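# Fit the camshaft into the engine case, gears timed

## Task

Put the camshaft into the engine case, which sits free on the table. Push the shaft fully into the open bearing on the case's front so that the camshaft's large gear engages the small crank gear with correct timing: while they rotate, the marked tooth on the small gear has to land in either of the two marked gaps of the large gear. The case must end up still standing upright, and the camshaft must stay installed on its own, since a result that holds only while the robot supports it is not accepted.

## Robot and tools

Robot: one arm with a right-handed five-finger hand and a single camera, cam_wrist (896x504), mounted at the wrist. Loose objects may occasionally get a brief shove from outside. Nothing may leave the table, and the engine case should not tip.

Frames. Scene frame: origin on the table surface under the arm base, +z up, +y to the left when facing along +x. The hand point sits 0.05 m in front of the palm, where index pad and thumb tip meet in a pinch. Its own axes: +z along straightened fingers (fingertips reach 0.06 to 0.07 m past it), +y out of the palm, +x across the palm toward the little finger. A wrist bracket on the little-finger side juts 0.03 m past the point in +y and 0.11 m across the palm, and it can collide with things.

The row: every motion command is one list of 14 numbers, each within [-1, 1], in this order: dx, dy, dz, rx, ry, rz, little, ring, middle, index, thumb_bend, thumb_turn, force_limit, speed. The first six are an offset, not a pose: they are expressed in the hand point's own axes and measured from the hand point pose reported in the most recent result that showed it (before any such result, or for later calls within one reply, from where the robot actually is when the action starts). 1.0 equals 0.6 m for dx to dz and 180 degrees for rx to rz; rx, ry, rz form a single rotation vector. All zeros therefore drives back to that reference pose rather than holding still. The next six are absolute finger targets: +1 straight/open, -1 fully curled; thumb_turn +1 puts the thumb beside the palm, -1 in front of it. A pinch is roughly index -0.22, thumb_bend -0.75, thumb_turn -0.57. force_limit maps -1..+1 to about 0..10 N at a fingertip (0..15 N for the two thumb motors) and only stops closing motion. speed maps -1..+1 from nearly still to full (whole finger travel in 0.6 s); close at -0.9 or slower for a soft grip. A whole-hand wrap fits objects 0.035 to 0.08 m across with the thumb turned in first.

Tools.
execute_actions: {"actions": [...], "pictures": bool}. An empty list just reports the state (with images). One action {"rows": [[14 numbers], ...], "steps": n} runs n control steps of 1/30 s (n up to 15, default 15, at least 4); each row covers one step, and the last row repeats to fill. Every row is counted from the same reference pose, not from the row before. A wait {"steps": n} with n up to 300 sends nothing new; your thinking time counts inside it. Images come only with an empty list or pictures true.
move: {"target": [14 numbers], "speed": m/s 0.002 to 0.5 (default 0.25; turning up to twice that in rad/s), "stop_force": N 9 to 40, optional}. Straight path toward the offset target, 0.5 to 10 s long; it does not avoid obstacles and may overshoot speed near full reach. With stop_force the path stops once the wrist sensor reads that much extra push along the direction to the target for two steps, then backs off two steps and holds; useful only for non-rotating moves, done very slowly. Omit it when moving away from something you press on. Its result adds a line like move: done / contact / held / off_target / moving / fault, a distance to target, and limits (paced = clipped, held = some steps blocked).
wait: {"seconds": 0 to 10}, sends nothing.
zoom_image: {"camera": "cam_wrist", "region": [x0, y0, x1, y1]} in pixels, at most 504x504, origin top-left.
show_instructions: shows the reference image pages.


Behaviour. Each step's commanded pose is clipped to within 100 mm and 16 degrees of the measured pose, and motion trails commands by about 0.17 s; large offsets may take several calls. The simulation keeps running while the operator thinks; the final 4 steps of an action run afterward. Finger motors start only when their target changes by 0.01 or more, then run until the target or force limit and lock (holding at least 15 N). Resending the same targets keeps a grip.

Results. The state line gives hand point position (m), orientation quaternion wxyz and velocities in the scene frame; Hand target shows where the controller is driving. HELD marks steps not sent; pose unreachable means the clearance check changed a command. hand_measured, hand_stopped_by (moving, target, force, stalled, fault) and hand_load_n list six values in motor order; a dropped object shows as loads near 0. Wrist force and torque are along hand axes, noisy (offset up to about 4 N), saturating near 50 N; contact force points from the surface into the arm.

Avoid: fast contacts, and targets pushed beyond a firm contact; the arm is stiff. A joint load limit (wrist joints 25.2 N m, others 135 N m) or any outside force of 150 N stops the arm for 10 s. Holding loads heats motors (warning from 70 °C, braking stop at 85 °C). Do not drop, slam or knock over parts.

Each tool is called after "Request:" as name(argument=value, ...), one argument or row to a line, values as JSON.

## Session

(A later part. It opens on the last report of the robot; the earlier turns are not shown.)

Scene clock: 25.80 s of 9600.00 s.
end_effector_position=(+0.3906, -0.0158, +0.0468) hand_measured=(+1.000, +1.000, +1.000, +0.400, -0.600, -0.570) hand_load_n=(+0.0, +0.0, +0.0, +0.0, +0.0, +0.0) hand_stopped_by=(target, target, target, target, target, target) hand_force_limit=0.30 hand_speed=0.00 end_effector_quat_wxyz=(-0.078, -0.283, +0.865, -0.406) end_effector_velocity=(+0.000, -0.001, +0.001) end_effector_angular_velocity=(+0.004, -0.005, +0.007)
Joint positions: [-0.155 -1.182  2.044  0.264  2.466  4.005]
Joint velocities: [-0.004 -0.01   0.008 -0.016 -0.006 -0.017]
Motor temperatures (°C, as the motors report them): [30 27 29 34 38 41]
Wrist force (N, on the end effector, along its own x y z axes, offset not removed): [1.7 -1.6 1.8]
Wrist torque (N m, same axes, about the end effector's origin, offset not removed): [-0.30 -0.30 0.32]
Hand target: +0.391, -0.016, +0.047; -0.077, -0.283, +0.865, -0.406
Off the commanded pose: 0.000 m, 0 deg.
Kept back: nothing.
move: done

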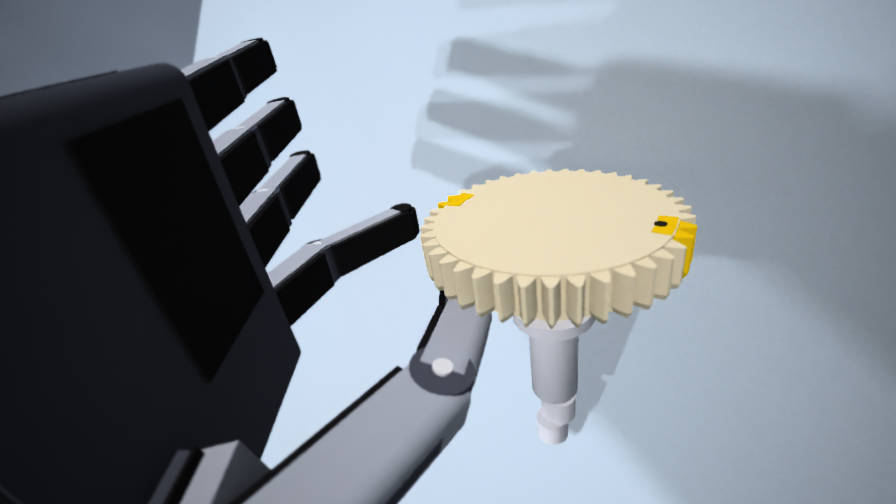

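Request:
move(
  target=[-0.018,0,-0.008,0,0,0,1,1,1,0.4,-0.6,-0.57,0.3,0],
  speed=0.05,
)

Request:
move(
  target=[0,0.053,0,0,0,0,1,1,1,0.4,-0.6,-0.57,0.3,0],
  speed=0.03,
  stop_force=9,
)

Scene clock: 26.87 s of 9600.00 s.
end_effector_position=(+0.3990, -0.0077, +0.0461) hand_measured=(+1.000, +1.000, +1.000, +0.400, -0.600, -0.570) hand_load_n=(+0.0, +0.0, +0.0, +0.0, +0.0, +0.0) hand_stopped_by=(target, target, target, target, target, target) hand_force_limit=0.30 hand_speed=0.00 end_effector_quat_wxyz=(-0.078, -0.283, +0.865, -0.406) end_effector_velocity=(+0.001, +0.002, -0.001) end_effector_angular_velocity=(+0.000, +0.000, +0.002)
Joint positions: [-0.131 -1.158  2.009  0.302  2.476  4.04 ]
Joint velocities: [ 0.005  0.005 -0.005  0.005  0.002  0.006]
Motor temperatures (°C, as the motors report them): [30 27 29 34 38 41]
Wrist force (N, on the end effector, along its own x y z axes, offset not removed): [3.9 1.4 0.0]
Wrist torque (N m, same axes, about the end effector's origin, offset not removed): [0.24 -0.62 0.54]
Hand target: +0.399, -0.008, +0.046; -0.078, -0.283, +0.865, -0.406
Off the commanded pose: 0.000 m, 0 deg.
Kept back: nothing.
move: done

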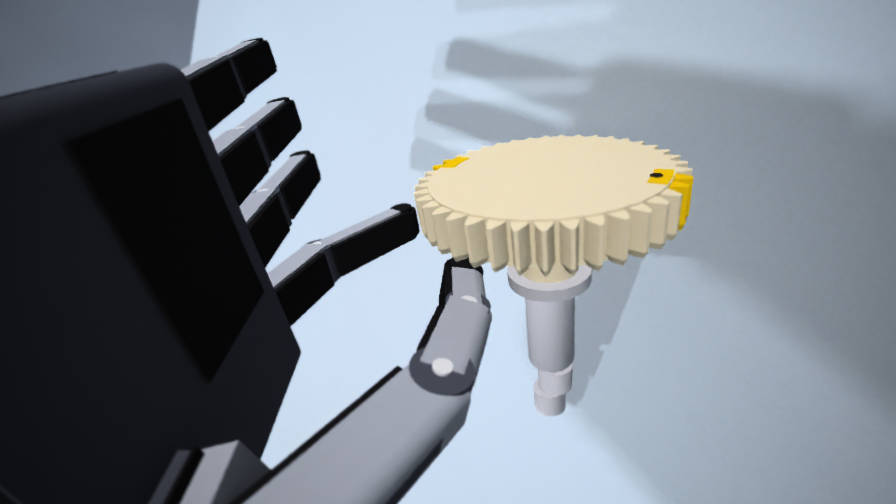

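Scene clock: 28.27 s of 9600.00 s.
end_effector_position=(+0.3816, +0.0085, +0.0252) hand_measured=(+1.000, +1.000, +1.000, +0.400, -0.600, -0.570) hand_load_n=(+0.0, +0.0, +0.0, +3.0, +0.0, +0.0) hand_stopped_by=(target, target, target, target, target, target) hand_force_limit=0.30 hand_speed=0.00 end_effector_quat_wxyz=(-0.078, -0.283, +0.865, -0.406) end_effector_velocity=(-0.000, +0.001, -0.000) end_effector_angular_velocity=(+0.000, -0.002, +0.000)
Joint positions: [-0.085 -1.098  2.029  0.277  2.494  4.11 ]
Joint velocities: [0.003 0.    0.001 0.    0.001 0.003]
Motor temperatures (°C, as the motors report them): [30 27 29 34 38 41]
Wrist force (N, on the end effector, along its own x y z axes, offset not removed): [0.5 -5.9 0.3]
Wrist torque (N m, same axes, about the end effector's origin, offset not removed): [0.02 -0.20 0.31]
Hand target: +0.382, +0.009, +0.025; -0.078, -0.283, +0.865, -0.406
Off the commanded pose: 0.000 m, 0 deg.
Kept back: nothing.
move: done

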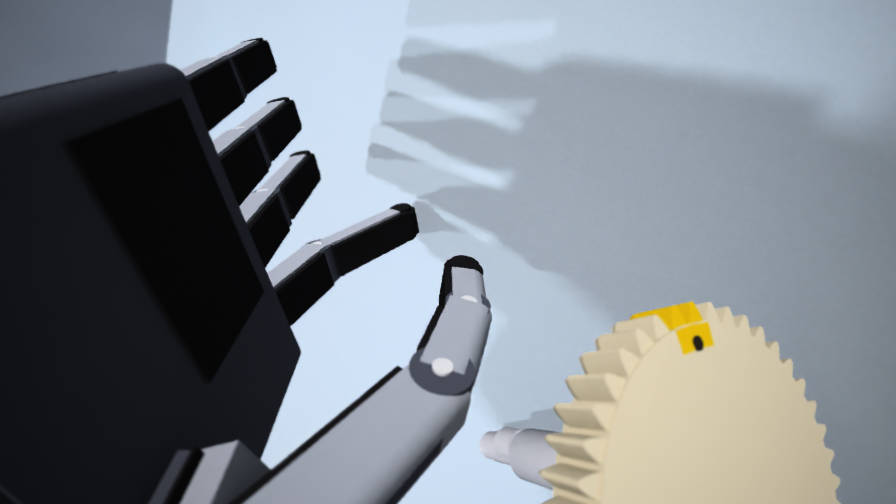

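Request:
execute_actions(
  actions=[
    {"rows":[[0.006,0,0,0,0,0,1,1,1,0.4,-0.6,-0.57,0.3,0]],"steps":15},
  ],
  pictures=true,
)

Request:
execute_actions(
  actions=[
    {"steps":25},
  ],
  pictures=true,
)

Request:
execute_actions(
  actions=[
    {"steps":25},
  ],
  pictures=true,
)

Scene clock: 28.80 s of 9600.00 s.
end_effector_position=(+0.3786, +0.0071, +0.0264) hand_measured=(+1.000, +1.000, +1.000, +0.400, -0.600, -0.570) hand_load_n=(+0.0, +0.0, +0.0, +0.0, +0.0, +0.0) hand_stopped_by=(target, target, target, target, target, target) hand_force_limit=0.30 hand_speed=0.00 end_effector_quat_wxyz=(-0.078, -0.283, +0.865, -0.406) end_effector_velocity=(-0.001, -0.001, +0.001) end_effector_angular_velocity=(+0.000, -0.002, -0.001)
Joint positions: [-0.088 -1.105  2.04   0.27   2.493  4.104]
Joint velocities: [-0.002 -0.005  0.004 -0.003 -0.001 -0.002]
Motor temperatures (°C, as the motors report them): [30 27 29 34 38 41]
Wrist force (N, on the end effector, along its own x y z axes, offset not removed): [2.6 -3.4 2.6]
Wrist torque (N m, same axes, about the end effector's origin, offset not removed): [-0.86 -0.49 0.33]
Steps of this call (steps 1 to 5: nothing new was sent; steps 6 to 16: the first 11 steps of this action). Readings (end_effector_position | what the end effector reports):
6: (+0.3815, +0.0085, +0.0252) | hand_measured=(+1.000, +1.000, +1.000, +0.400, -0.600, -0.570) hand_load_n=(+0.0, +0.0, +0.0, +3.5, +0.0, +0.0) hand_stopped_by=(target, target, target, target, target, target) hand_force_limit=0.30 hand_speed=0.00
7: (+0.3810, +0.0084, +0.0253) | hand_measured=(+1.000, +1.000, +1.000, +0.400, -0.600, -0.570) hand_load_n=(+0.0, +0.0, +0.0, +3.5, +0.0, +0.0) hand_stopped_by=(target, target, target, target, target, target) hand_force_limit=0.30 hand_speed=0.00
9: (+0.3797, +0.0078, +0.0258) | hand_measured=(+1.000, +1.000, +1.000, +0.400, -0.600, -0.570) hand_load_n=(+0.0, +0.0, +0.0, +0.5, +0.0, +0.0) hand_stopped_by=(target, target, target, target, target, target) hand_force_limit=0.30 hand_speed=0.00
13: (+0.3787, +0.0072, +0.0263) | hand_measured=(+1.000, +1.000, +1.000, +0.400, -0.600, -0.570) hand_load_n=(+0.0, +0.0, +0.0, +0.0, +0.0, +0.0) hand_stopped_by=(target, target, target, target, target, target) hand_force_limit=0.30 hand_speed=0.00
16: the state above

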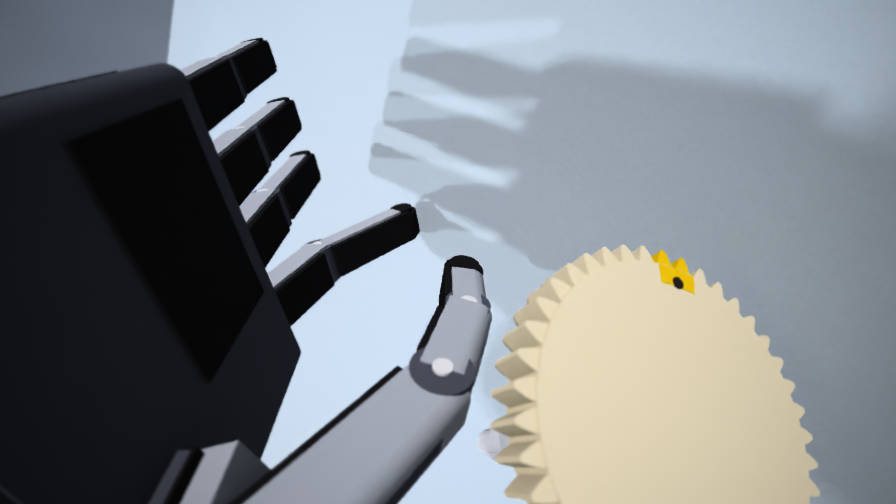

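Scene clock: 29.63 s of 9600.00 s.
end_effector_position=(+0.3786, +0.0069, +0.0265) hand_measured=(+1.000, +1.000, +1.000, +0.400, -0.600, -0.570) hand_load_n=(+0.0, +0.0, +0.0, +0.0, +0.0, +0.0) hand_stopped_by=(target, target, target, target, target, target) hand_force_limit=0.30 hand_speed=0.00 end_effector_quat_wxyz=(-0.078, -0.283, +0.865, -0.406) end_effector_velocity=(-0.000, -0.001, -0.000) end_effector_angular_velocity=(-0.000, -0.000, -0.001)
Joint positions: [-0.088 -1.106  2.04   0.269  2.493  4.104]
Joint velocities: [-0.001  0.     0.001 -0.001  0.     0.   ]
Motor temperatures (°C, as the motors report them): [30 27 29 34 38 41]
Wrist force (N, on the end effector, along its own x y z axes, offset not removed): [2.7 -4.9 1.4]
Wrist torque (N m, same axes, about the end effector's origin, offset not removed): [-0.90 -0.50 0.19]
Hand target: +0.379, +0.007, +0.027; -0.078, -0.283, +0.865, -0.406
Off the commanded pose: 0.000 m, 0 deg.
Kept back: nothing.
Steps of this call (steps 1 to 4: the last 4 steps of your previous action; steps 5 to 25: nothing new was sent). Readings (end_effector_position | what the end effector reports):
1: (+0.3786, +0.0070, +0.0265) | hand_measured=(+1.000, +1.000, +1.000, +0.400, -0.600, -0.570) hand_load_n=(+0.0, +0.0, +0.0, +0.0, +0.0, +0.0) hand_stopped_by=(target, target, target, target, target, target) hand_force_limit=0.30 hand_speed=0.00
2: (+0.3786, +0.0070, +0.0265) | hand_measured=(+1.000, +1.000, +1.000, +0.400, -0.600, -0.570) hand_load_n=(+0.0, +0.0, +0.0, +0.0, +0.0, +0.0) hand_stopped_by=(target, target, target, target, target, target) hand_force_limit=0.30 hand_speed=0.00
4: (+0.3786, +0.0070, +0.0265) | hand_measured=(+1.000, +1.000, +1.000, +0.400, -0.600, -0.570) hand_load_n=(+0.0, +0.0, +0.0, +0.0, +0.0, +0.0) hand_stopped_by=(target, target, target, target, target, target) hand_force_limit=0.30 hand_speed=0.00
8: (+0.3786, +0.0070, +0.0265) | hand_measured=(+1.000, +1.000, +1.000, +0.400, -0.600, -0.570) hand_load_n=(+0.0, +0.0, +0.0, +0.0, +0.0, +0.0) hand_stopped_by=(target, target, target, target, target, target) hand_force_limit=0.30 hand_speed=0.00
25: the state above

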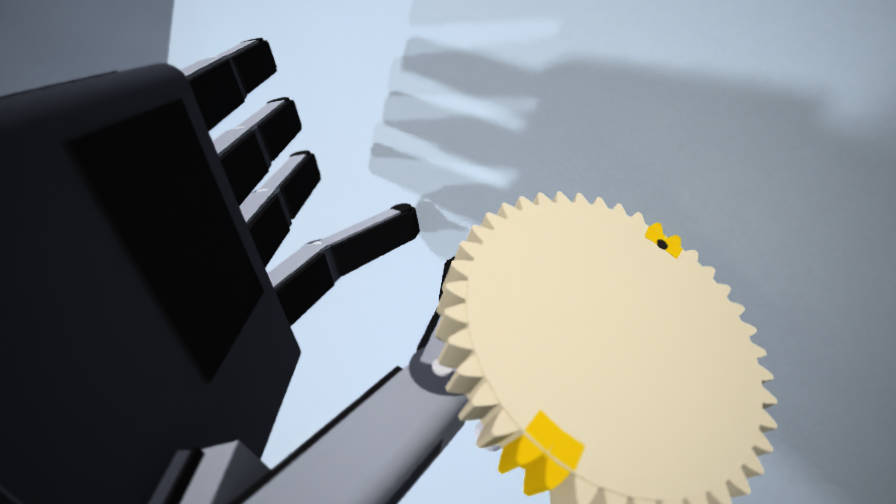

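Scene clock: 30.47 s of 9600.00 s.
end_effector_position=(+0.3786, +0.0069, +0.0265) hand_measured=(+1.000, +1.000, +1.000, +0.400, -0.600, -0.570) hand_load_n=(+0.0, +0.0, +0.0, +0.0, +0.0, +0.0) hand_stopped_by=(target, target, target, target, target, target) hand_force_limit=0.30 hand_speed=0.00 end_effector_quat_wxyz=(-0.078, -0.283, +0.865, -0.406) end_effector_velocity=(+0.000, +0.000, -0.000) end_effector_angular_velocity=(+0.000, -0.000, +0.001)
Joint positions: [-0.088 -1.106  2.04   0.269  2.493  4.104]
Joint velocities: [ 0.001  0.    -0.    -0.001  0.    -0.001]
Motor temperatures (°C, as the motors report them): [30 27 29 34 38 41]
Wrist force (N, on the end effector, along its own x y z axes, offset not removed): [1.6 -4.2 -1.8]
Wrist torque (N m, same axes, about the end effector's origin, offset not removed): [-0.47 -0.25 0.17]
Hand target: +0.379, +0.007, +0.027; -0.078, -0.283, +0.865, -0.406
Off the commanded pose: 0.000 m, 0 deg.
Kept back: nothing.
Steps of this call (steps 1 to 25: nothing new was sent). Readings (end_effector_position | what the end effector reports):
1: (+0.3786, +0.0069, +0.0265) | hand_measured=(+1.000, +1.000, +1.000, +0.400, -0.600, -0.570) hand_load_n=(+0.0, +0.0, +0.0, +0.0, +0.0, +0.0) hand_stopped_by=(target, target, target, target, target, target) hand_force_limit=0.30 hand_speed=0.00
2: (+0.3786, +0.0069, +0.0265) | hand_measured=(+1.000, +1.000, +1.000, +0.400, -0.600, -0.570) hand_load_n=(+0.0, +0.0, +0.0, +0.0, +0.0, +0.0) hand_stopped_by=(target, target, target, target, target, target) hand_force_limit=0.30 hand_speed=0.00
4: (+0.3786, +0.0069, +0.0265) | hand_measured=(+1.000, +1.000, +1.000, +0.400, -0.600, -0.570) hand_load_n=(+0.0, +0.0, +0.0, +0.0, +0.0, +0.0) hand_stopped_by=(target, target, target, target, target, target) hand_force_limit=0.30 hand_speed=0.00
8: (+0.3786, +0.0069, +0.0265) | hand_measured=(+1.000, +1.000, +1.000, +0.400, -0.600, -0.570) hand_load_n=(+0.0, +0.0, +0.0, +0.0, +0.0, +0.0) hand_stopped_by=(target, target, target, target, target, target) hand_force_limit=0.30 hand_speed=0.00
25: the state above

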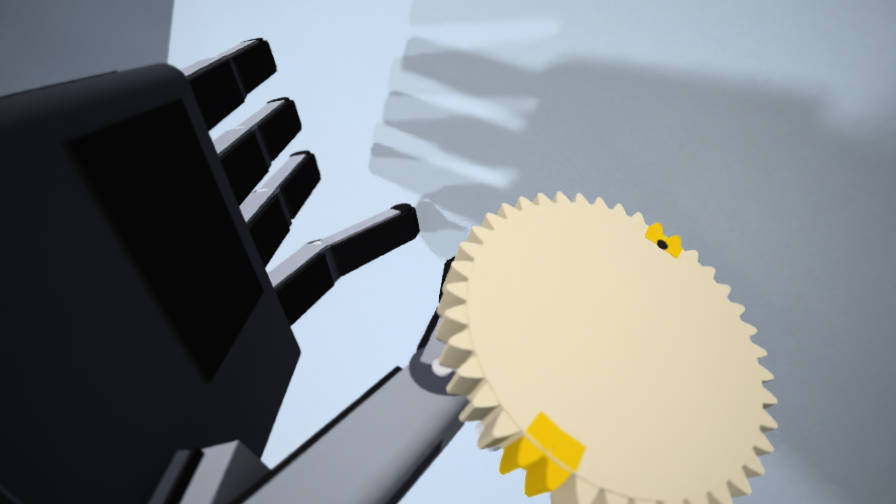

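Request:
move(
  target=[0.0153,-0.0274,-0.0274,0,0,0,1,1,1,0.4,-0.6,-0.57,0.3,0],
  speed=0.03,
)

Request:
execute_actions(
  actions=[
    {"steps":25},
  ],
  pictures=true,
)

Scene clock: 32.00 s of 9600.00 s.
end_effector_position=(+0.3785, +0.0069, +0.0514) hand_measured=(+1.000, +1.000, +1.000, +0.400, -0.600, -0.570) hand_load_n=(+0.0, +0.0, +0.0, +0.0, +0.0, +0.0) hand_stopped_by=(target, target, target, target, target, target) hand_force_limit=0.30 hand_speed=0.00 end_effector_quat_wxyz=(-0.078, -0.283, +0.865, -0.406) end_effector_velocity=(+0.001, -0.000, +0.001) end_effector_angular_velocity=(-0.000, -0.001, -0.001)
Joint positions: [-0.083 -1.164  2.046  0.328  2.494  4.112]
Joint velocities: [-0.001 -0.003 -0.001  0.004  0.     0.001]
Motor temperatures (°C, as the motors report them): [30 27 29 34 38 41]
Wrist force (N, on the end effector, along its own x y z axes, offset not removed): [3.4 -3.6 -0.4]
Wrist torque (N m, same axes, about the end effector's origin, offset not removed): [-0.75 -0.55 0.26]
Hand target: +0.378, +0.007, +0.052; -0.078, -0.283, +0.865, -0.406
Off the commanded pose: 0.000 m, 0 deg.
Kept back: nothing.
move: done

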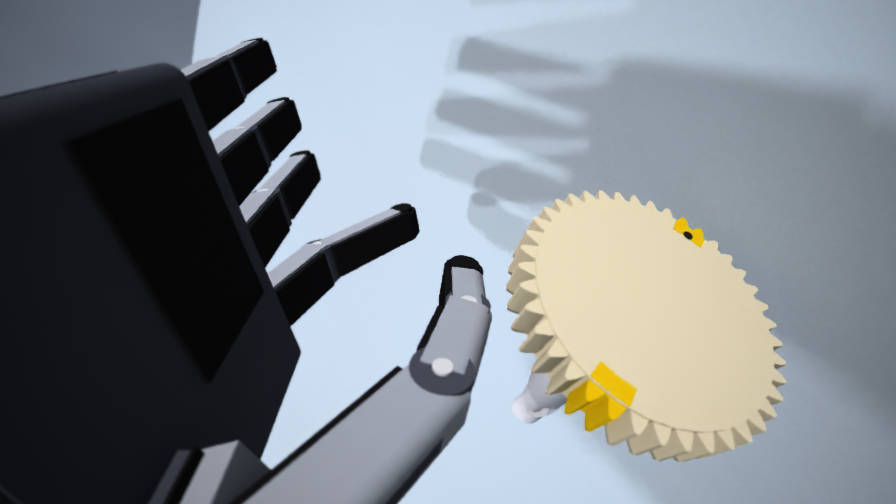

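Scene clock: 32.83 s of 9600.00 s.
end_effector_position=(+0.3785, +0.0069, +0.0515) hand_measured=(+1.000, +1.000, +1.000, +0.400, -0.600, -0.570) hand_load_n=(+0.0, +0.0, +0.0, +0.0, +0.0, +0.0) hand_stopped_by=(target, target, target, target, target, target) hand_force_limit=0.30 hand_speed=0.00 end_effector_quat_wxyz=(-0.078, -0.283, +0.865, -0.406) end_effector_velocity=(-0.000, -0.001, -0.001) end_effector_angular_velocity=(-0.001, +0.002, -0.001)
Joint positions: [-0.083 -1.165  2.046  0.329  2.494  4.112]
Joint velocities: [-0.001  0.002 -0.    -0.    -0.    -0.001]
Motor temperatures (°C, as the motors report them): [30 27 29 34 38 41]
Wrist force (N, on the end effector, along its own x y z axes, offset not removed): [0.4 -3.9 1.9]
Wrist torque (N m, same axes, about the end effector's origin, offset not removed): [-0.69 -0.16 0.13]
Hand target: +0.378, +0.007, +0.052; -0.078, -0.283, +0.865, -0.406
Off the commanded pose: 0.000 m, 0 deg.
Kept back: nothing.
Steps of this call (steps 1 to 25: nothing new was sent). Readings (end_effector_position | what the end effector reports):
1: (+0.3785, +0.0069, +0.0515) | hand_measured=(+1.000, +1.000, +1.000, +0.400, -0.600, -0.570) hand_load_n=(+0.0, +0.0, +0.0, +0.0, +0.0, +0.0) hand_stopped_by=(target, target, target, target, target, target) hand_force_limit=0.30 hand_speed=0.00
2: (+0.3785, +0.0069, +0.0515) | hand_measured=(+1.000, +1.000, +1.000, +0.400, -0.600, -0.570) hand_load_n=(+0.0, +0.0, +0.0, +0.0, +0.0, +0.0) hand_stopped_by=(target, target, target, target, target, target) hand_force_limit=0.30 hand_speed=0.00
4: (+0.3785, +0.0069, +0.0515) | hand_measured=(+1.000, +1.000, +1.000, +0.400, -0.600, -0.570) hand_load_n=(+0.0, +0.0, +0.0, +0.0, +0.0, +0.0) hand_stopped_by=(target, target, target, target, target, target) hand_force_limit=0.30 hand_speed=0.00
8: (+0.3785, +0.0069, +0.0515) | hand_measured=(+1.000, +1.000, +1.000, +0.400, -0.600, -0.570) hand_load_n=(+0.0, +0.0, +0.0, +0.0, +0.0, +0.0) hand_stopped_by=(target, target, target, target, target, target) hand_force_limit=0.30 hand_speed=0.00
25: the state above

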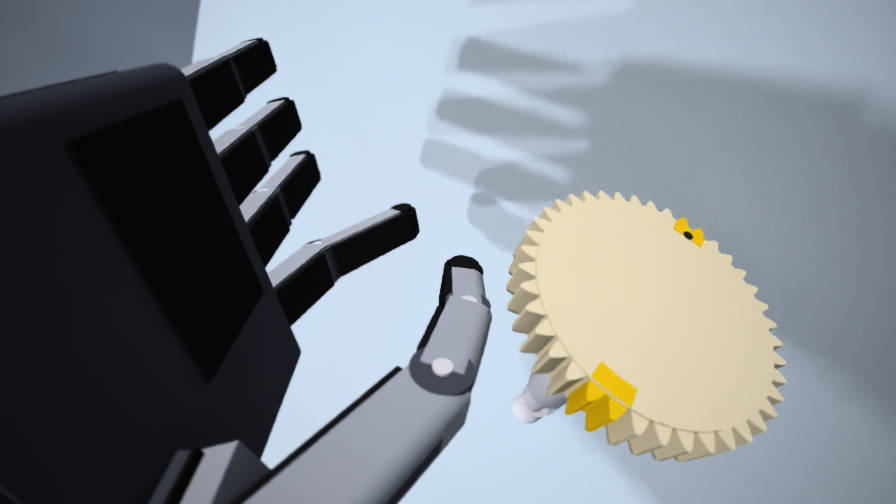

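Request:
move(
  target=[0.02,-0.04,-0.04,0,0,0,1,1,1,0.4,-0.6,-0.57,0.3,0],
  speed=0.15,
)

Request:
move(
  target=[-0.011,0.015,-0.043,-0.069,0.124,0.124,1,1,1,0.4,-0.6,-0.57,0.3,0],
  speed=0.3,
)

Request:
move(
  target=[-0.024,0.044,0.044,0,0,0,1,1,1,0.4,-0.6,-0.57,0.3,0],
  speed=0.08,
)

Scene clock: 34.37 s of 9600.00 s.
end_effector_position=(+0.3795, +0.0074, +0.0874) hand_measured=(+1.000, +1.000, +1.000, +0.400, -0.600, -0.570) hand_load_n=(+0.0, +0.0, +0.0, +0.0, +0.0, +0.0) hand_stopped_by=(target, target, target, target, target, target) hand_force_limit=0.30 hand_speed=0.00 end_effector_quat_wxyz=(-0.077, -0.283, +0.865, -0.406) end_effector_velocity=(-0.000, +0.001, +0.002) end_effector_angular_velocity=(+0.001, +0.002, +0.003)
Joint positions: [-0.073 -1.243  2.043  0.423  2.498  4.127]
Joint velocities: [ 0.004 -0.003 -0.     0.007  0.     0.001]
Motor temperatures (°C, as the motors report them): [30 27 29 34 38 41]
Wrist force (N, on the end effector, along its own x y z axes, offset not removed): [2.9 -1.5 -0.3]
Wrist torque (N m, same axes, about the end effector's origin, offset not removed): [-0.25 -0.54 0.44]
Hand target: +0.379, +0.007, +0.088; -0.077, -0.283, +0.865, -0.406
Off the commanded pose: 0.000 m, 0 deg.
Kept back: nothing.
move: done

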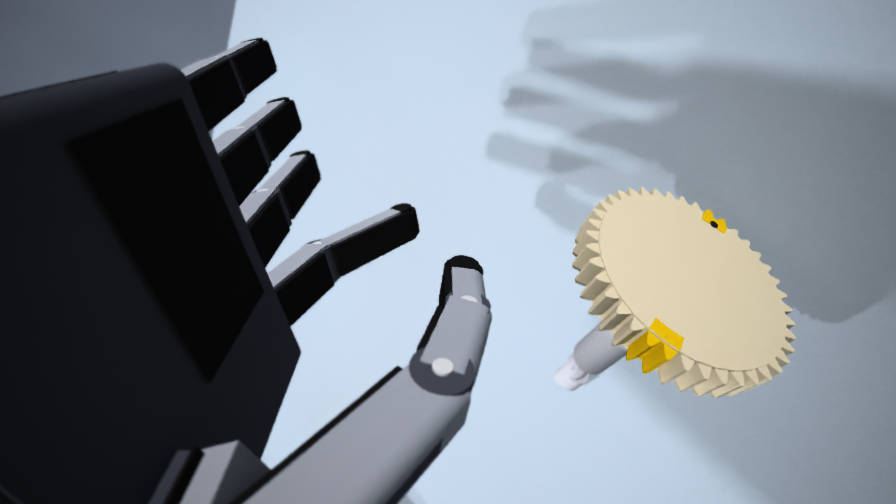

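Scene clock: 35.87 s of 9600.00 s.
end_effector_position=(+0.3776, +0.0340, +0.0961) hand_measured=(+1.000, +1.000, +1.000, +0.400, -0.600, -0.570) hand_load_n=(+0.0, +0.0, +0.0, +0.0, +0.0, +0.0) hand_stopped_by=(target, target, target, target, target, target) hand_force_limit=0.30 hand_speed=0.00 end_effector_quat_wxyz=(-0.192, -0.018, +0.911, -0.366) end_effector_velocity=(+0.000, +0.000, +0.000) end_effector_angular_velocity=(-0.002, +0.001, -0.010)
Joint positions: [-0.06  -1.047  1.836  1.074  2.332  5.02 ]
Joint velocities: [-0.001  0.003 -0.004  0.01  -0.003  0.012]
Motor temperatures (°C, as the motors report them): [30 27 29 34 38 41]
Wrist force (N, on the end effector, along its own x y z axes, offset not removed): [1.8 -3.6 1.7]
Wrist torque (N m, same axes, about the end effector's origin, offset not removed): [-0.74 -0.34 0.30]
Hand target: +0.378, +0.034, +0.096; -0.192, -0.018, +0.911, -0.366
Off the commanded pose: 0.000 m, 0 deg.
Kept back: nothing.
move: done

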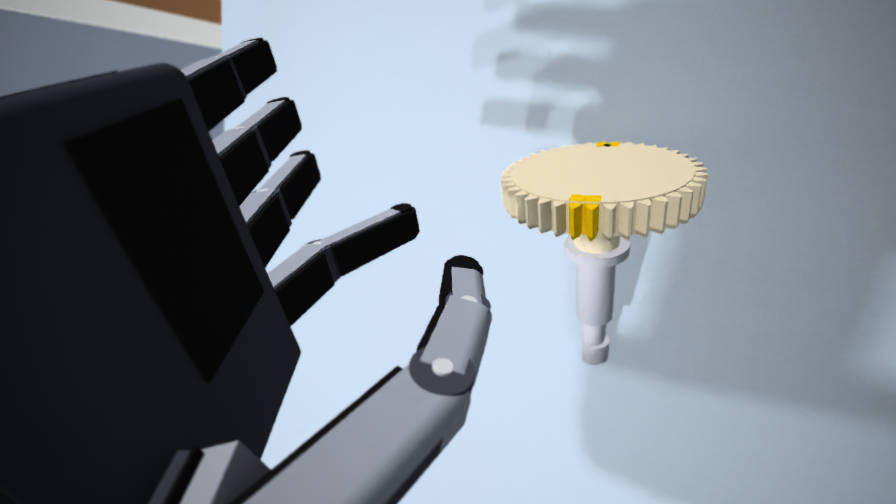

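Scene clock: 36.77 s of 9600.00 s.
end_effector_position=(+0.3775, +0.0341, +0.0562) hand_measured=(+1.000, +1.000, +1.000, +0.400, -0.600, -0.570) hand_load_n=(+0.0, +0.0, +0.0, +0.0, +0.0, +0.0) hand_stopped_by=(target, target, target, target, target, target) hand_force_limit=0.30 hand_speed=0.00 end_effector_quat_wxyz=(-0.192, -0.018, +0.911, -0.366) end_effector_velocity=(+0.000, +0.001, -0.001) end_effector_angular_velocity=(+0.001, -0.001, +0.002)
Joint positions: [-0.067 -0.963  1.821  0.999  2.334  5.01 ]
Joint velocities: [ 0.002  0.003 -0.002 -0.002  0.    -0.001]
Motor temperatures (°C, as the motors report them): [30 27 29 34 38 41]
Wrist force (N, on the end effector, along its own x y z axes, offset not removed): [2.7 -1.5 -1.1]
Wrist torque (N m, same axes, about the end effector's origin, offset not removed): [-0.20 -0.36 0.38]
Hand target: +0.378, +0.034, +0.056; -0.192, -0.018, +0.911, -0.366
Off the commanded pose: 0.000 m, 0 deg.
Kept back: nothing.
move: done

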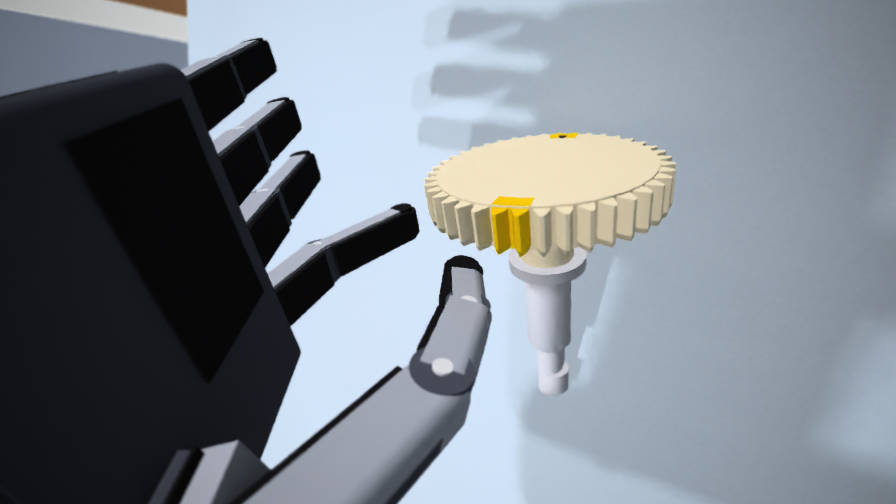

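Request:
execute_actions(
  actions=[],
)

Scene clock: 37.53 s of 9600.00 s.
end_effector_position=(+0.3775, +0.0341, +0.0561) hand_measured=(+1.000, +1.000, +1.000, +0.400, -0.600, -0.570) hand_load_n=(+0.0, +0.0, +0.0, +0.0, +0.0, +0.0) hand_stopped_by=(target, target, target, target, target, target) hand_force_limit=0.30 hand_speed=0.00 end_effector_quat_wxyz=(-0.192, -0.018, +0.911, -0.366) end_effector_velocity=(+0.000, -0.000, +0.000) end_effector_angular_velocity=(-0.000, -0.002, -0.001)
Joint positions: [-0.067 -0.962  1.821  0.998  2.334  5.01 ]
Joint velocities: [-0.    -0.    -0.001 -0.    -0.     0.001]
Motor temperatures (°C, as the motors report them): [30 27 29 34 38 41]
Wrist force (N, on the end effector, along its own x y z axes, offset not removed): [1.3 -1.1 0.5]
Wrist torque (N m, same axes, about the end effector's origin, offset not removed): [-0.32 -0.21 0.14]
Hand target: +0.378, +0.034, +0.056; -0.192, -0.018, +0.911, -0.366
Off the commanded pose: 0.000 m, 0 deg.
Kept back: nothing.
Steps of this call (steps 1 to 23: nothing new was sent). Readings (end_effector_position | what the end effector reports):
1: (+0.3775, +0.0341, +0.0562) | hand_measured=(+1.000, +1.000, +1.000, +0.400, -0.600, -0.570) hand_load_n=(+0.0, +0.0, +0.0, +0.0, +0.0, +0.0) hand_stopped_by=(target, target, target, target, target, target) hand_force_limit=0.30 hand_speed=0.00
2: (+0.3775, +0.0341, +0.0561) | hand_measured=(+1.000, +1.000, +1.000, +0.400, -0.600, -0.570) hand_load_n=(+0.0, +0.0, +0.0, +0.0, +0.0, +0.0) hand_stopped_by=(target, target, target, target, target, target) hand_force_limit=0.30 hand_speed=0.00
4: (+0.3775, +0.0341, +0.0561) | hand_measured=(+1.000, +1.000, +1.000, +0.400, -0.600, -0.570) hand_load_n=(+0.0, +0.0, +0.0, +0.0, +0.0, +0.0) hand_stopped_by=(target, target, target, target, target, target) hand_force_limit=0.30 hand_speed=0.00
8: (+0.3775, +0.0341, +0.0561) | hand_measured=(+1.000, +1.000, +1.000, +0.400, -0.600, -0.570) hand_load_n=(+0.0, +0.0, +0.0, +0.0, +0.0, +0.0) hand_stopped_by=(target, target, target, target, target, target) hand_force_limit=0.30 hand_speed=0.00
23: the state above

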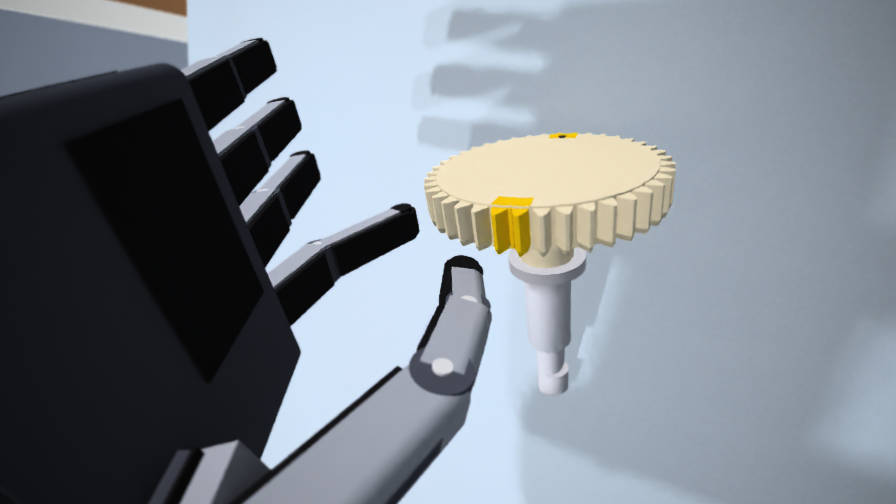

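Request:
move(
  target=[0.002,0.025,0.010,0,0,0,1,1,1,0.4,-0.6,-0.57,0.3,0],
  speed=0.02,
)

Scene clock: 38.90 s of 9600.00 s.
end_effector_position=(+0.3718, +0.0411, +0.0428) hand_measured=(+1.000, +1.000, +1.000, +0.400, -0.600, -0.570) hand_load_n=(+0.0, +0.0, +0.0, +0.0, +0.0, +0.0) hand_stopped_by=(target, target, target, target, target, target) hand_force_limit=0.30 hand_speed=0.00 end_effector_quat_wxyz=(-0.192, -0.018, +0.911, -0.366) end_effector_velocity=(-0.000, +0.000, -0.002) end_effector_angular_velocity=(-0.000, -0.001, -0.001)
Joint positions: [-0.051 -0.931  1.823  0.98   2.329  5.031]
Joint velocities: [-0.     0.004 -0.001 -0.003 -0.     0.002]
Motor temperatures (°C, as the motors report them): [30 27 29 34 38 41]
Wrist force (N, on the end effector, along its own x y z axes, offset not removed): [2.4 -2.2 2.1]
Wrist torque (N m, same axes, about the end effector's origin, offset not removed): [-0.56 -0.44 0.35]
Hand target: +0.372, +0.041, +0.043; -0.192, -0.018, +0.911, -0.366
Off the commanded pose: 0.000 m, 0 deg.
Kept back: nothing.
move: done

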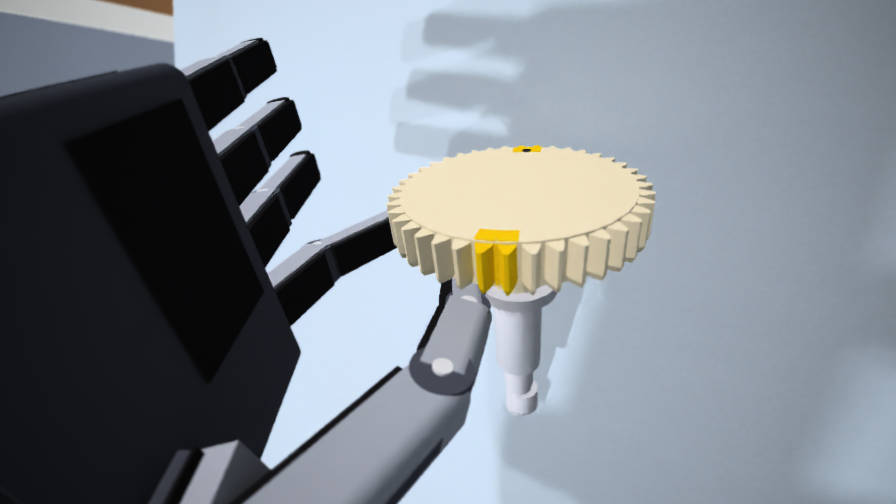

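Request:
execute_actions(
  actions=[
    {"rows":[[0,0,-0.007,0,0,0,1,1,1,0.4,-0.6,-0.57,0.3,0],[0,0,-0.007,0,0,0,1,1,1,0.4,-0.6,-0.57,0.3,0],[0,0,-0.007,0,0,0,1,1,1,0.4,-0.6,-0.57,0.3,0],[0,0,-0.007,0,0,0,1,1,1,0.4,-0.6,-0.57,0.3,0]],"steps":10},
  ],
)

Request:
move(
  target=[0,0.022,0,0,0,0,1,1,1,0.4,-0.6,-0.57,0.3,0],
  speed=0.012,
)

Scene clock: 39.43 s of 9600.00 s.
end_effector_position=(+0.3728, +0.0434, +0.0448) hand_measured=(+1.000, +1.000, +1.000, +0.400, -0.600, -0.570) hand_load_n=(+0.0, +0.0, +0.0, +0.0, +0.0, +0.0) hand_stopped_by=(target, target, target, target, target, target) hand_force_limit=0.30 hand_speed=0.00 end_effector_quat_wxyz=(-0.192, -0.019, +0.911, -0.366) end_effector_velocity=(+0.004, +0.006, +0.007) end_effector_angular_velocity=(-0.000, -0.000, -0.001)
Joint positions: [-0.045 -0.932  1.818  0.991  2.327  5.038]
Joint velocities: [ 0.016 -0.004 -0.016  0.034 -0.005  0.021]
Motor temperatures (°C, as the motors report them): [30 27 29 34 38 41]
Wrist force (N, on the end effector, along its own x y z axes, offset not removed): [-0.6 -1.3 0.6]
Wrist torque (N m, same axes, about the end effector's origin, offset not removed): [-0.15 -0.11 0.09]
Steps of this call (steps 1 to 10: nothing new was sent; steps 11 to 16: the first 6 steps of this action). Readings (end_effector_position | what the end effector reports):
11: (+0.3718, +0.0412, +0.0427) | hand_measured=(+1.000, +1.000, +1.000, +0.400, -0.600, -0.570) hand_load_n=(+0.0, +0.0, +0.0, +0.0, +0.0, +0.0) hand_stopped_by=(target, target, target, target, target, target) hand_force_limit=0.30 hand_speed=0.00
12: (+0.3719, +0.0416, +0.0430) | hand_measured=(+1.000, +1.000, +1.000, +0.400, -0.600, -0.570) hand_load_n=(+0.0, +0.0, +0.0, +0.0, +0.0, +0.0) hand_stopped_by=(target, target, target, target, target, target) hand_force_limit=0.30 hand_speed=0.00
14: (+0.3724, +0.0428, +0.0441) | hand_measured=(+1.000, +1.000, +1.000, +0.400, -0.600, -0.570) hand_load_n=(+0.0, +0.0, +0.0, +0.0, +0.0, +0.0) hand_stopped_by=(target, target, target, target, target, target) hand_force_limit=0.30 hand_speed=0.00
16: the state above

Scene clock: 41.00 s of 9600.00 s.
end_effector_position=(+0.3709, +0.0535, +0.0369) hand_measured=(+1.000, +1.000, +1.000, +0.400, -0.600, -0.570) hand_load_n=(+0.0, +0.0, +0.0, +0.0, +0.0, +0.0) hand_stopped_by=(target, target, target, target, target, target) hand_force_limit=0.30 hand_speed=0.00 end_effector_quat_wxyz=(-0.192, -0.019, +0.911, -0.366) end_effector_velocity=(+0.000, +0.001, -0.001) end_effector_angular_velocity=(-0.000, -0.002, -0.002)
Joint positions: [-0.022 -0.906  1.807  0.996  2.32   5.069]
Joint velocities: [ 0.002  0.004 -0.002 -0.    -0.001  0.004]
Motor temperatures (°C, as the motors report them): [30 27 29 34 38 41]
Wrist force (N, on the end effector, along its own x y z axes, offset not removed): [2.8 -1.6 0.0]
Wrist torque (N m, same axes, about the end effector's origin, offset not removed): [-0.18 -0.51 0.40]
Hand target: +0.371, +0.054, +0.037; -0.192, -0.018, +0.911, -0.366
Off your previous action's commanded pose: 0.000 m, 0 deg at its last step (step 4 of this call).
Off the commanded pose: 0.000 m, 0 deg.
Kept back: nothing.
move: done

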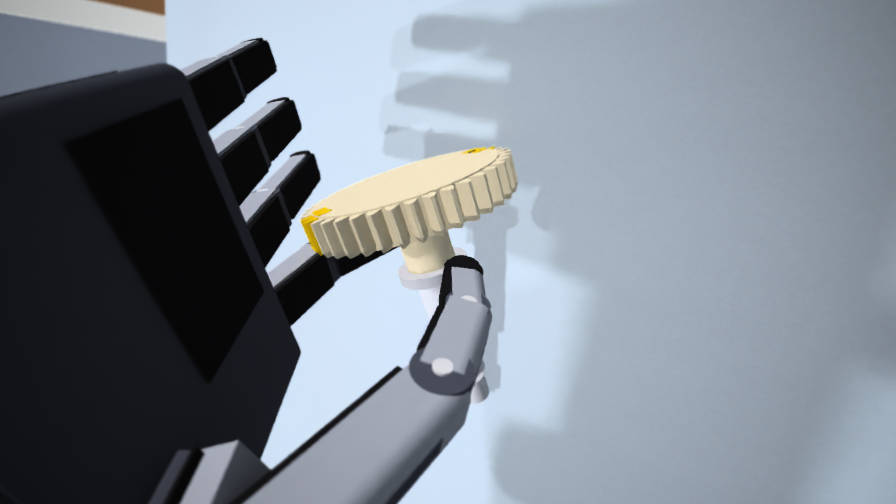

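Request:
execute_actions(
  actions=[],
)

Scene clock: 44.13 s of 9600.00 s.
end_effector_position=(+0.3709, +0.0536, +0.0368) hand_measured=(+1.000, +1.000, +1.000, +0.400, -0.600, -0.570) hand_load_n=(+0.0, +0.0, +0.0, +0.0, +0.0, +0.0) hand_stopped_by=(target, target, target, target, target, target) hand_force_limit=0.30 hand_speed=0.00 end_effector_quat_wxyz=(-0.192, -0.018, +0.911, -0.366) end_effector_velocity=(-0.001, +0.000, -0.000) end_effector_angular_velocity=(+0.000, +0.002, +0.002)
Joint positions: [-0.022 -0.905  1.807  0.996  2.32   5.069]
Joint velocities: [ 0.001  0.001  0.001 -0.    -0.    -0.001]
Motor temperatures (°C, as the motors report them): [30 27 29 34 38 41]
Wrist force (N, on the end effector, along its own x y z axes, offset not removed): [1.0 -3.1 0.3]
Wrist torque (N m, same axes, about the end effector's origin, offset not removed): [-0.58 -0.19 0.11]
Hand target: +0.371, +0.054, +0.037; -0.192, -0.018, +0.911, -0.366
Off the commanded pose: 0.000 m, 0 deg.
Kept back: nothing.
Steps of this call (steps 1 to 90: nothing new was sent; then 0.13 s passed at rest). Readings (end_effector_position | what the end effector reports):
1: (+0.3709, +0.0535, +0.0368) | hand_measured=(+1.000, +1.000, +1.000, +0.400, -0.600, -0.570) hand_load_n=(+0.0, +0.0, +0.0, +0.0, +0.0, +0.0) hand_stopped_by=(target, target, target, target, target, target) hand_force_limit=0.30 hand_speed=0.00
2: (+0.3709, +0.0536, +0.0368) | hand_measured=(+1.000, +1.000, +1.000, +0.400, -0.600, -0.570) hand_load_n=(+0.0, +0.0, +0.0, +0.0, +0.0, +0.0) hand_stopped_by=(target, target, target, target, target, target) hand_force_limit=0.30 hand_speed=0.00
4: (+0.3709, +0.0536, +0.0368) | hand_measured=(+1.000, +1.000, +1.000, +0.400, -0.600, -0.570) hand_load_n=(+0.0, +0.0, +0.0, +0.0, +0.0, +0.0) hand_stopped_by=(target, target, target, target, target, target) hand_force_limit=0.30 hand_speed=0.00
8: (+0.3709, +0.0536, +0.0368) | hand_measured=(+1.000, +1.000, +1.000, +0.400, -0.600, -0.570) hand_load_n=(+0.0, +0.0, +0.0, +0.0, +0.0, +0.0) hand_stopped_by=(target, target, target, target, target, target) hand_force_limit=0.30 hand_speed=0.00
90: the state above

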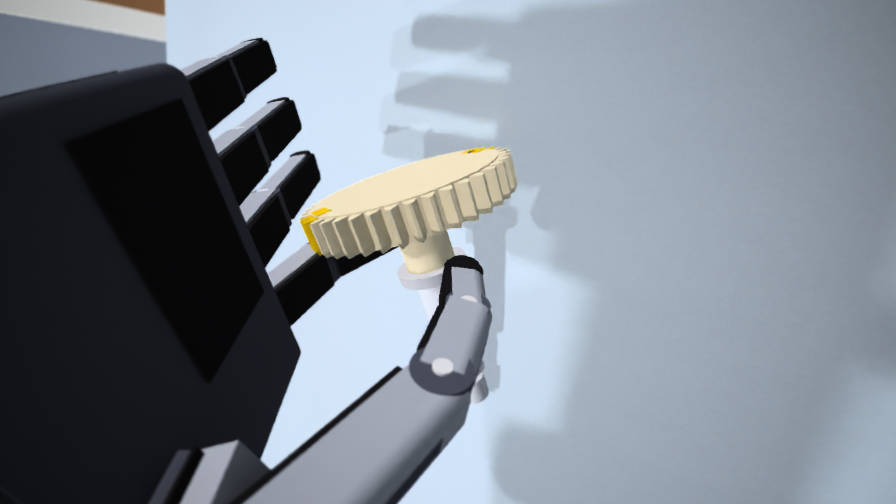

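Request:
move(
  target=[0,0.006,0.006,0,0,0,1,1,1,0.4,-0.6,-0.57,0.3,0],
  speed=0.008,
)

Request:
move(
  target=[0,0,0,0,0,0,1,1,1,0.15,-0.6,-0.57,0.3,-0.8],
)

Scene clock: 45.37 s of 9600.00 s.
end_effector_position=(+0.3691, +0.0538, +0.0321) hand_measured=(+1.000, +1.000, +1.000, +0.400, -0.600, -0.570) hand_load_n=(+0.0, +0.0, +0.0, +0.0, +0.0, +0.0) hand_stopped_by=(target, target, target, target, target, target) hand_force_limit=0.30 hand_speed=0.00 end_effector_quat_wxyz=(-0.192, -0.018, +0.911, -0.366) end_effector_velocity=(-0.001, -0.000, -0.001) end_effector_angular_velocity=(-0.000, +0.001, -0.001)
Joint positions: [-0.022 -0.896  1.809  0.985  2.32   5.069]
Joint velocities: [-0.001  0.003  0.001 -0.003 -0.     0.   ]
Motor temperatures (°C, as the motors report them): [30 27 29 34 38 41]
Wrist force (N, on the end effector, along its own x y z axes, offset not removed): [5.9 -6.5 -0.4]
Wrist torque (N m, same axes, about the end effector's origin, offset not removed): [-1.00 -0.82 0.30]
Hand target: +0.369, +0.054, +0.032; -0.192, -0.018, +0.911, -0.366
Off the commanded pose: 0.000 m, 0 deg.
Kept back: nothing.
move: done

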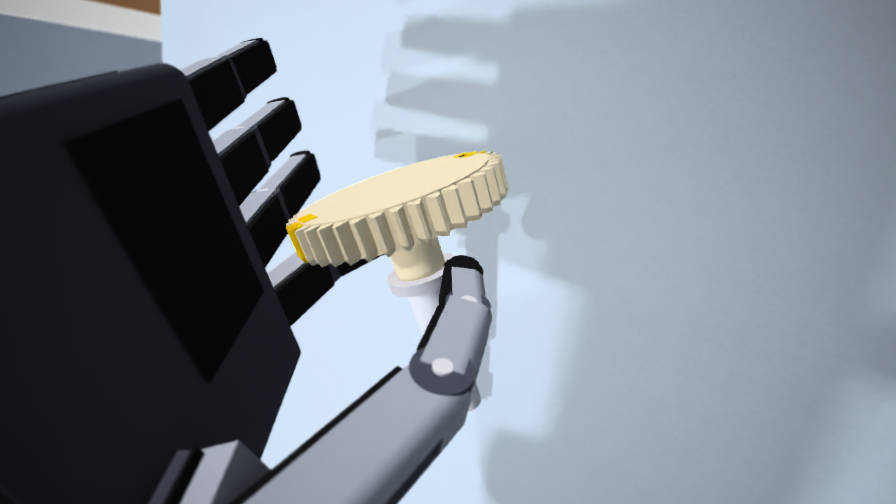

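Scene clock: 46.40 s of 9600.00 s.
end_effector_position=(+0.3691, +0.0538, +0.0321) hand_measured=(+1.000, +1.000, +1.000, +0.150, -0.600, -0.570) hand_load_n=(+0.0, +0.0, +0.0, +0.0, +0.0, +0.0) hand_stopped_by=(target, target, target, target, target, target) hand_force_limit=0.30 hand_speed=-0.80 end_effector_quat_wxyz=(-0.192, -0.019, +0.911, -0.366) end_effector_velocity=(-0.000, +0.000, -0.000) end_effector_angular_velocity=(+0.000, +0.000, +0.000)
Joint positions: [-0.022 -0.896  1.809  0.985  2.32   5.069]
Joint velocities: [ 0. -0.  0. -0. -0.  0.]
Motor temperatures (°C, as the motors report them): [30 27 29 34 38 41]
Wrist force (N, on the end effector, along its own x y z axes, offset not removed): [2.7 -3.7 1.0]
Wrist torque (N m, same axes, about the end effector's origin, offset not removed): [-0.75 -0.43 0.27]
Hand target: +0.369, +0.054, +0.032; -0.192, -0.018, +0.911, -0.366
Off the commanded pose: 0.000 m, 0 deg.
Kept back: nothing.
move: done

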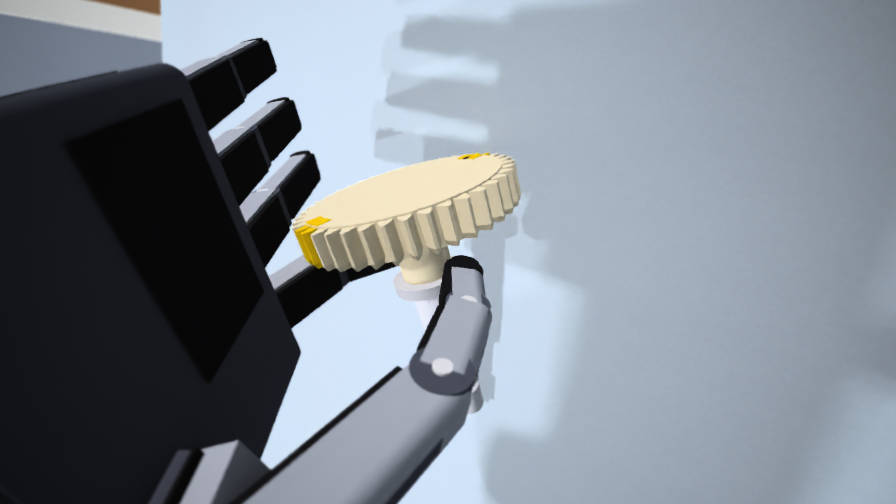

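The index is rolling it back toward the thumb; closing further.

Request:
move(
  target=[0,0,0,0,0,0,1,1,1,-0.3,-0.6,-0.57,0.35,-0.85],
)

Scene clock: 47.50 s of 9600.00 s.
end_effector_position=(+0.3691, +0.0538, +0.0321) hand_measured=(+1.000, +1.000, +1.000, +0.004, -0.596, -0.570) hand_load_n=(+0.0, +0.0, +0.0, +8.0, +5.5, -0.5) hand_stopped_by=(target, target, target, force, target, target) hand_force_limit=0.35 hand_speed=-0.85 end_effector_quat_wxyz=(-0.192, -0.019, +0.911, -0.366) end_effector_velocity=(+0.000, +0.001, -0.000) end_effector_angular_velocity=(+0.000, -0.001, +0.001)
Joint positions: [-0.022 -0.896  1.809  0.985  2.32   5.069]
Joint velocities: [ 0.001  0.    -0.    -0.    -0.     0.001]
Motor temperatures (°C, as the motors report them): [30 27 29 34 38 41]
Wrist force (N, on the end effector, along its own x y z axes, offset not removed): [0.8 -1.2 1.5]
Wrist torque (N m, same axes, about the end effector's origin, offset not removed): [-0.39 -0.13 0.22]
Hand target: +0.369, +0.054, +0.032; -0.192, -0.019, +0.911, -0.366
Off the commanded pose: 0.000 m, 0 deg.
Kept back: nothing.
move: done

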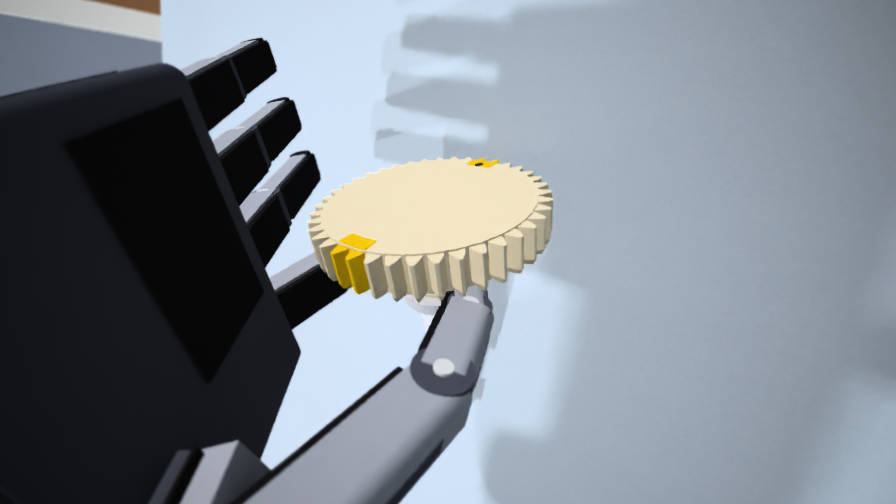

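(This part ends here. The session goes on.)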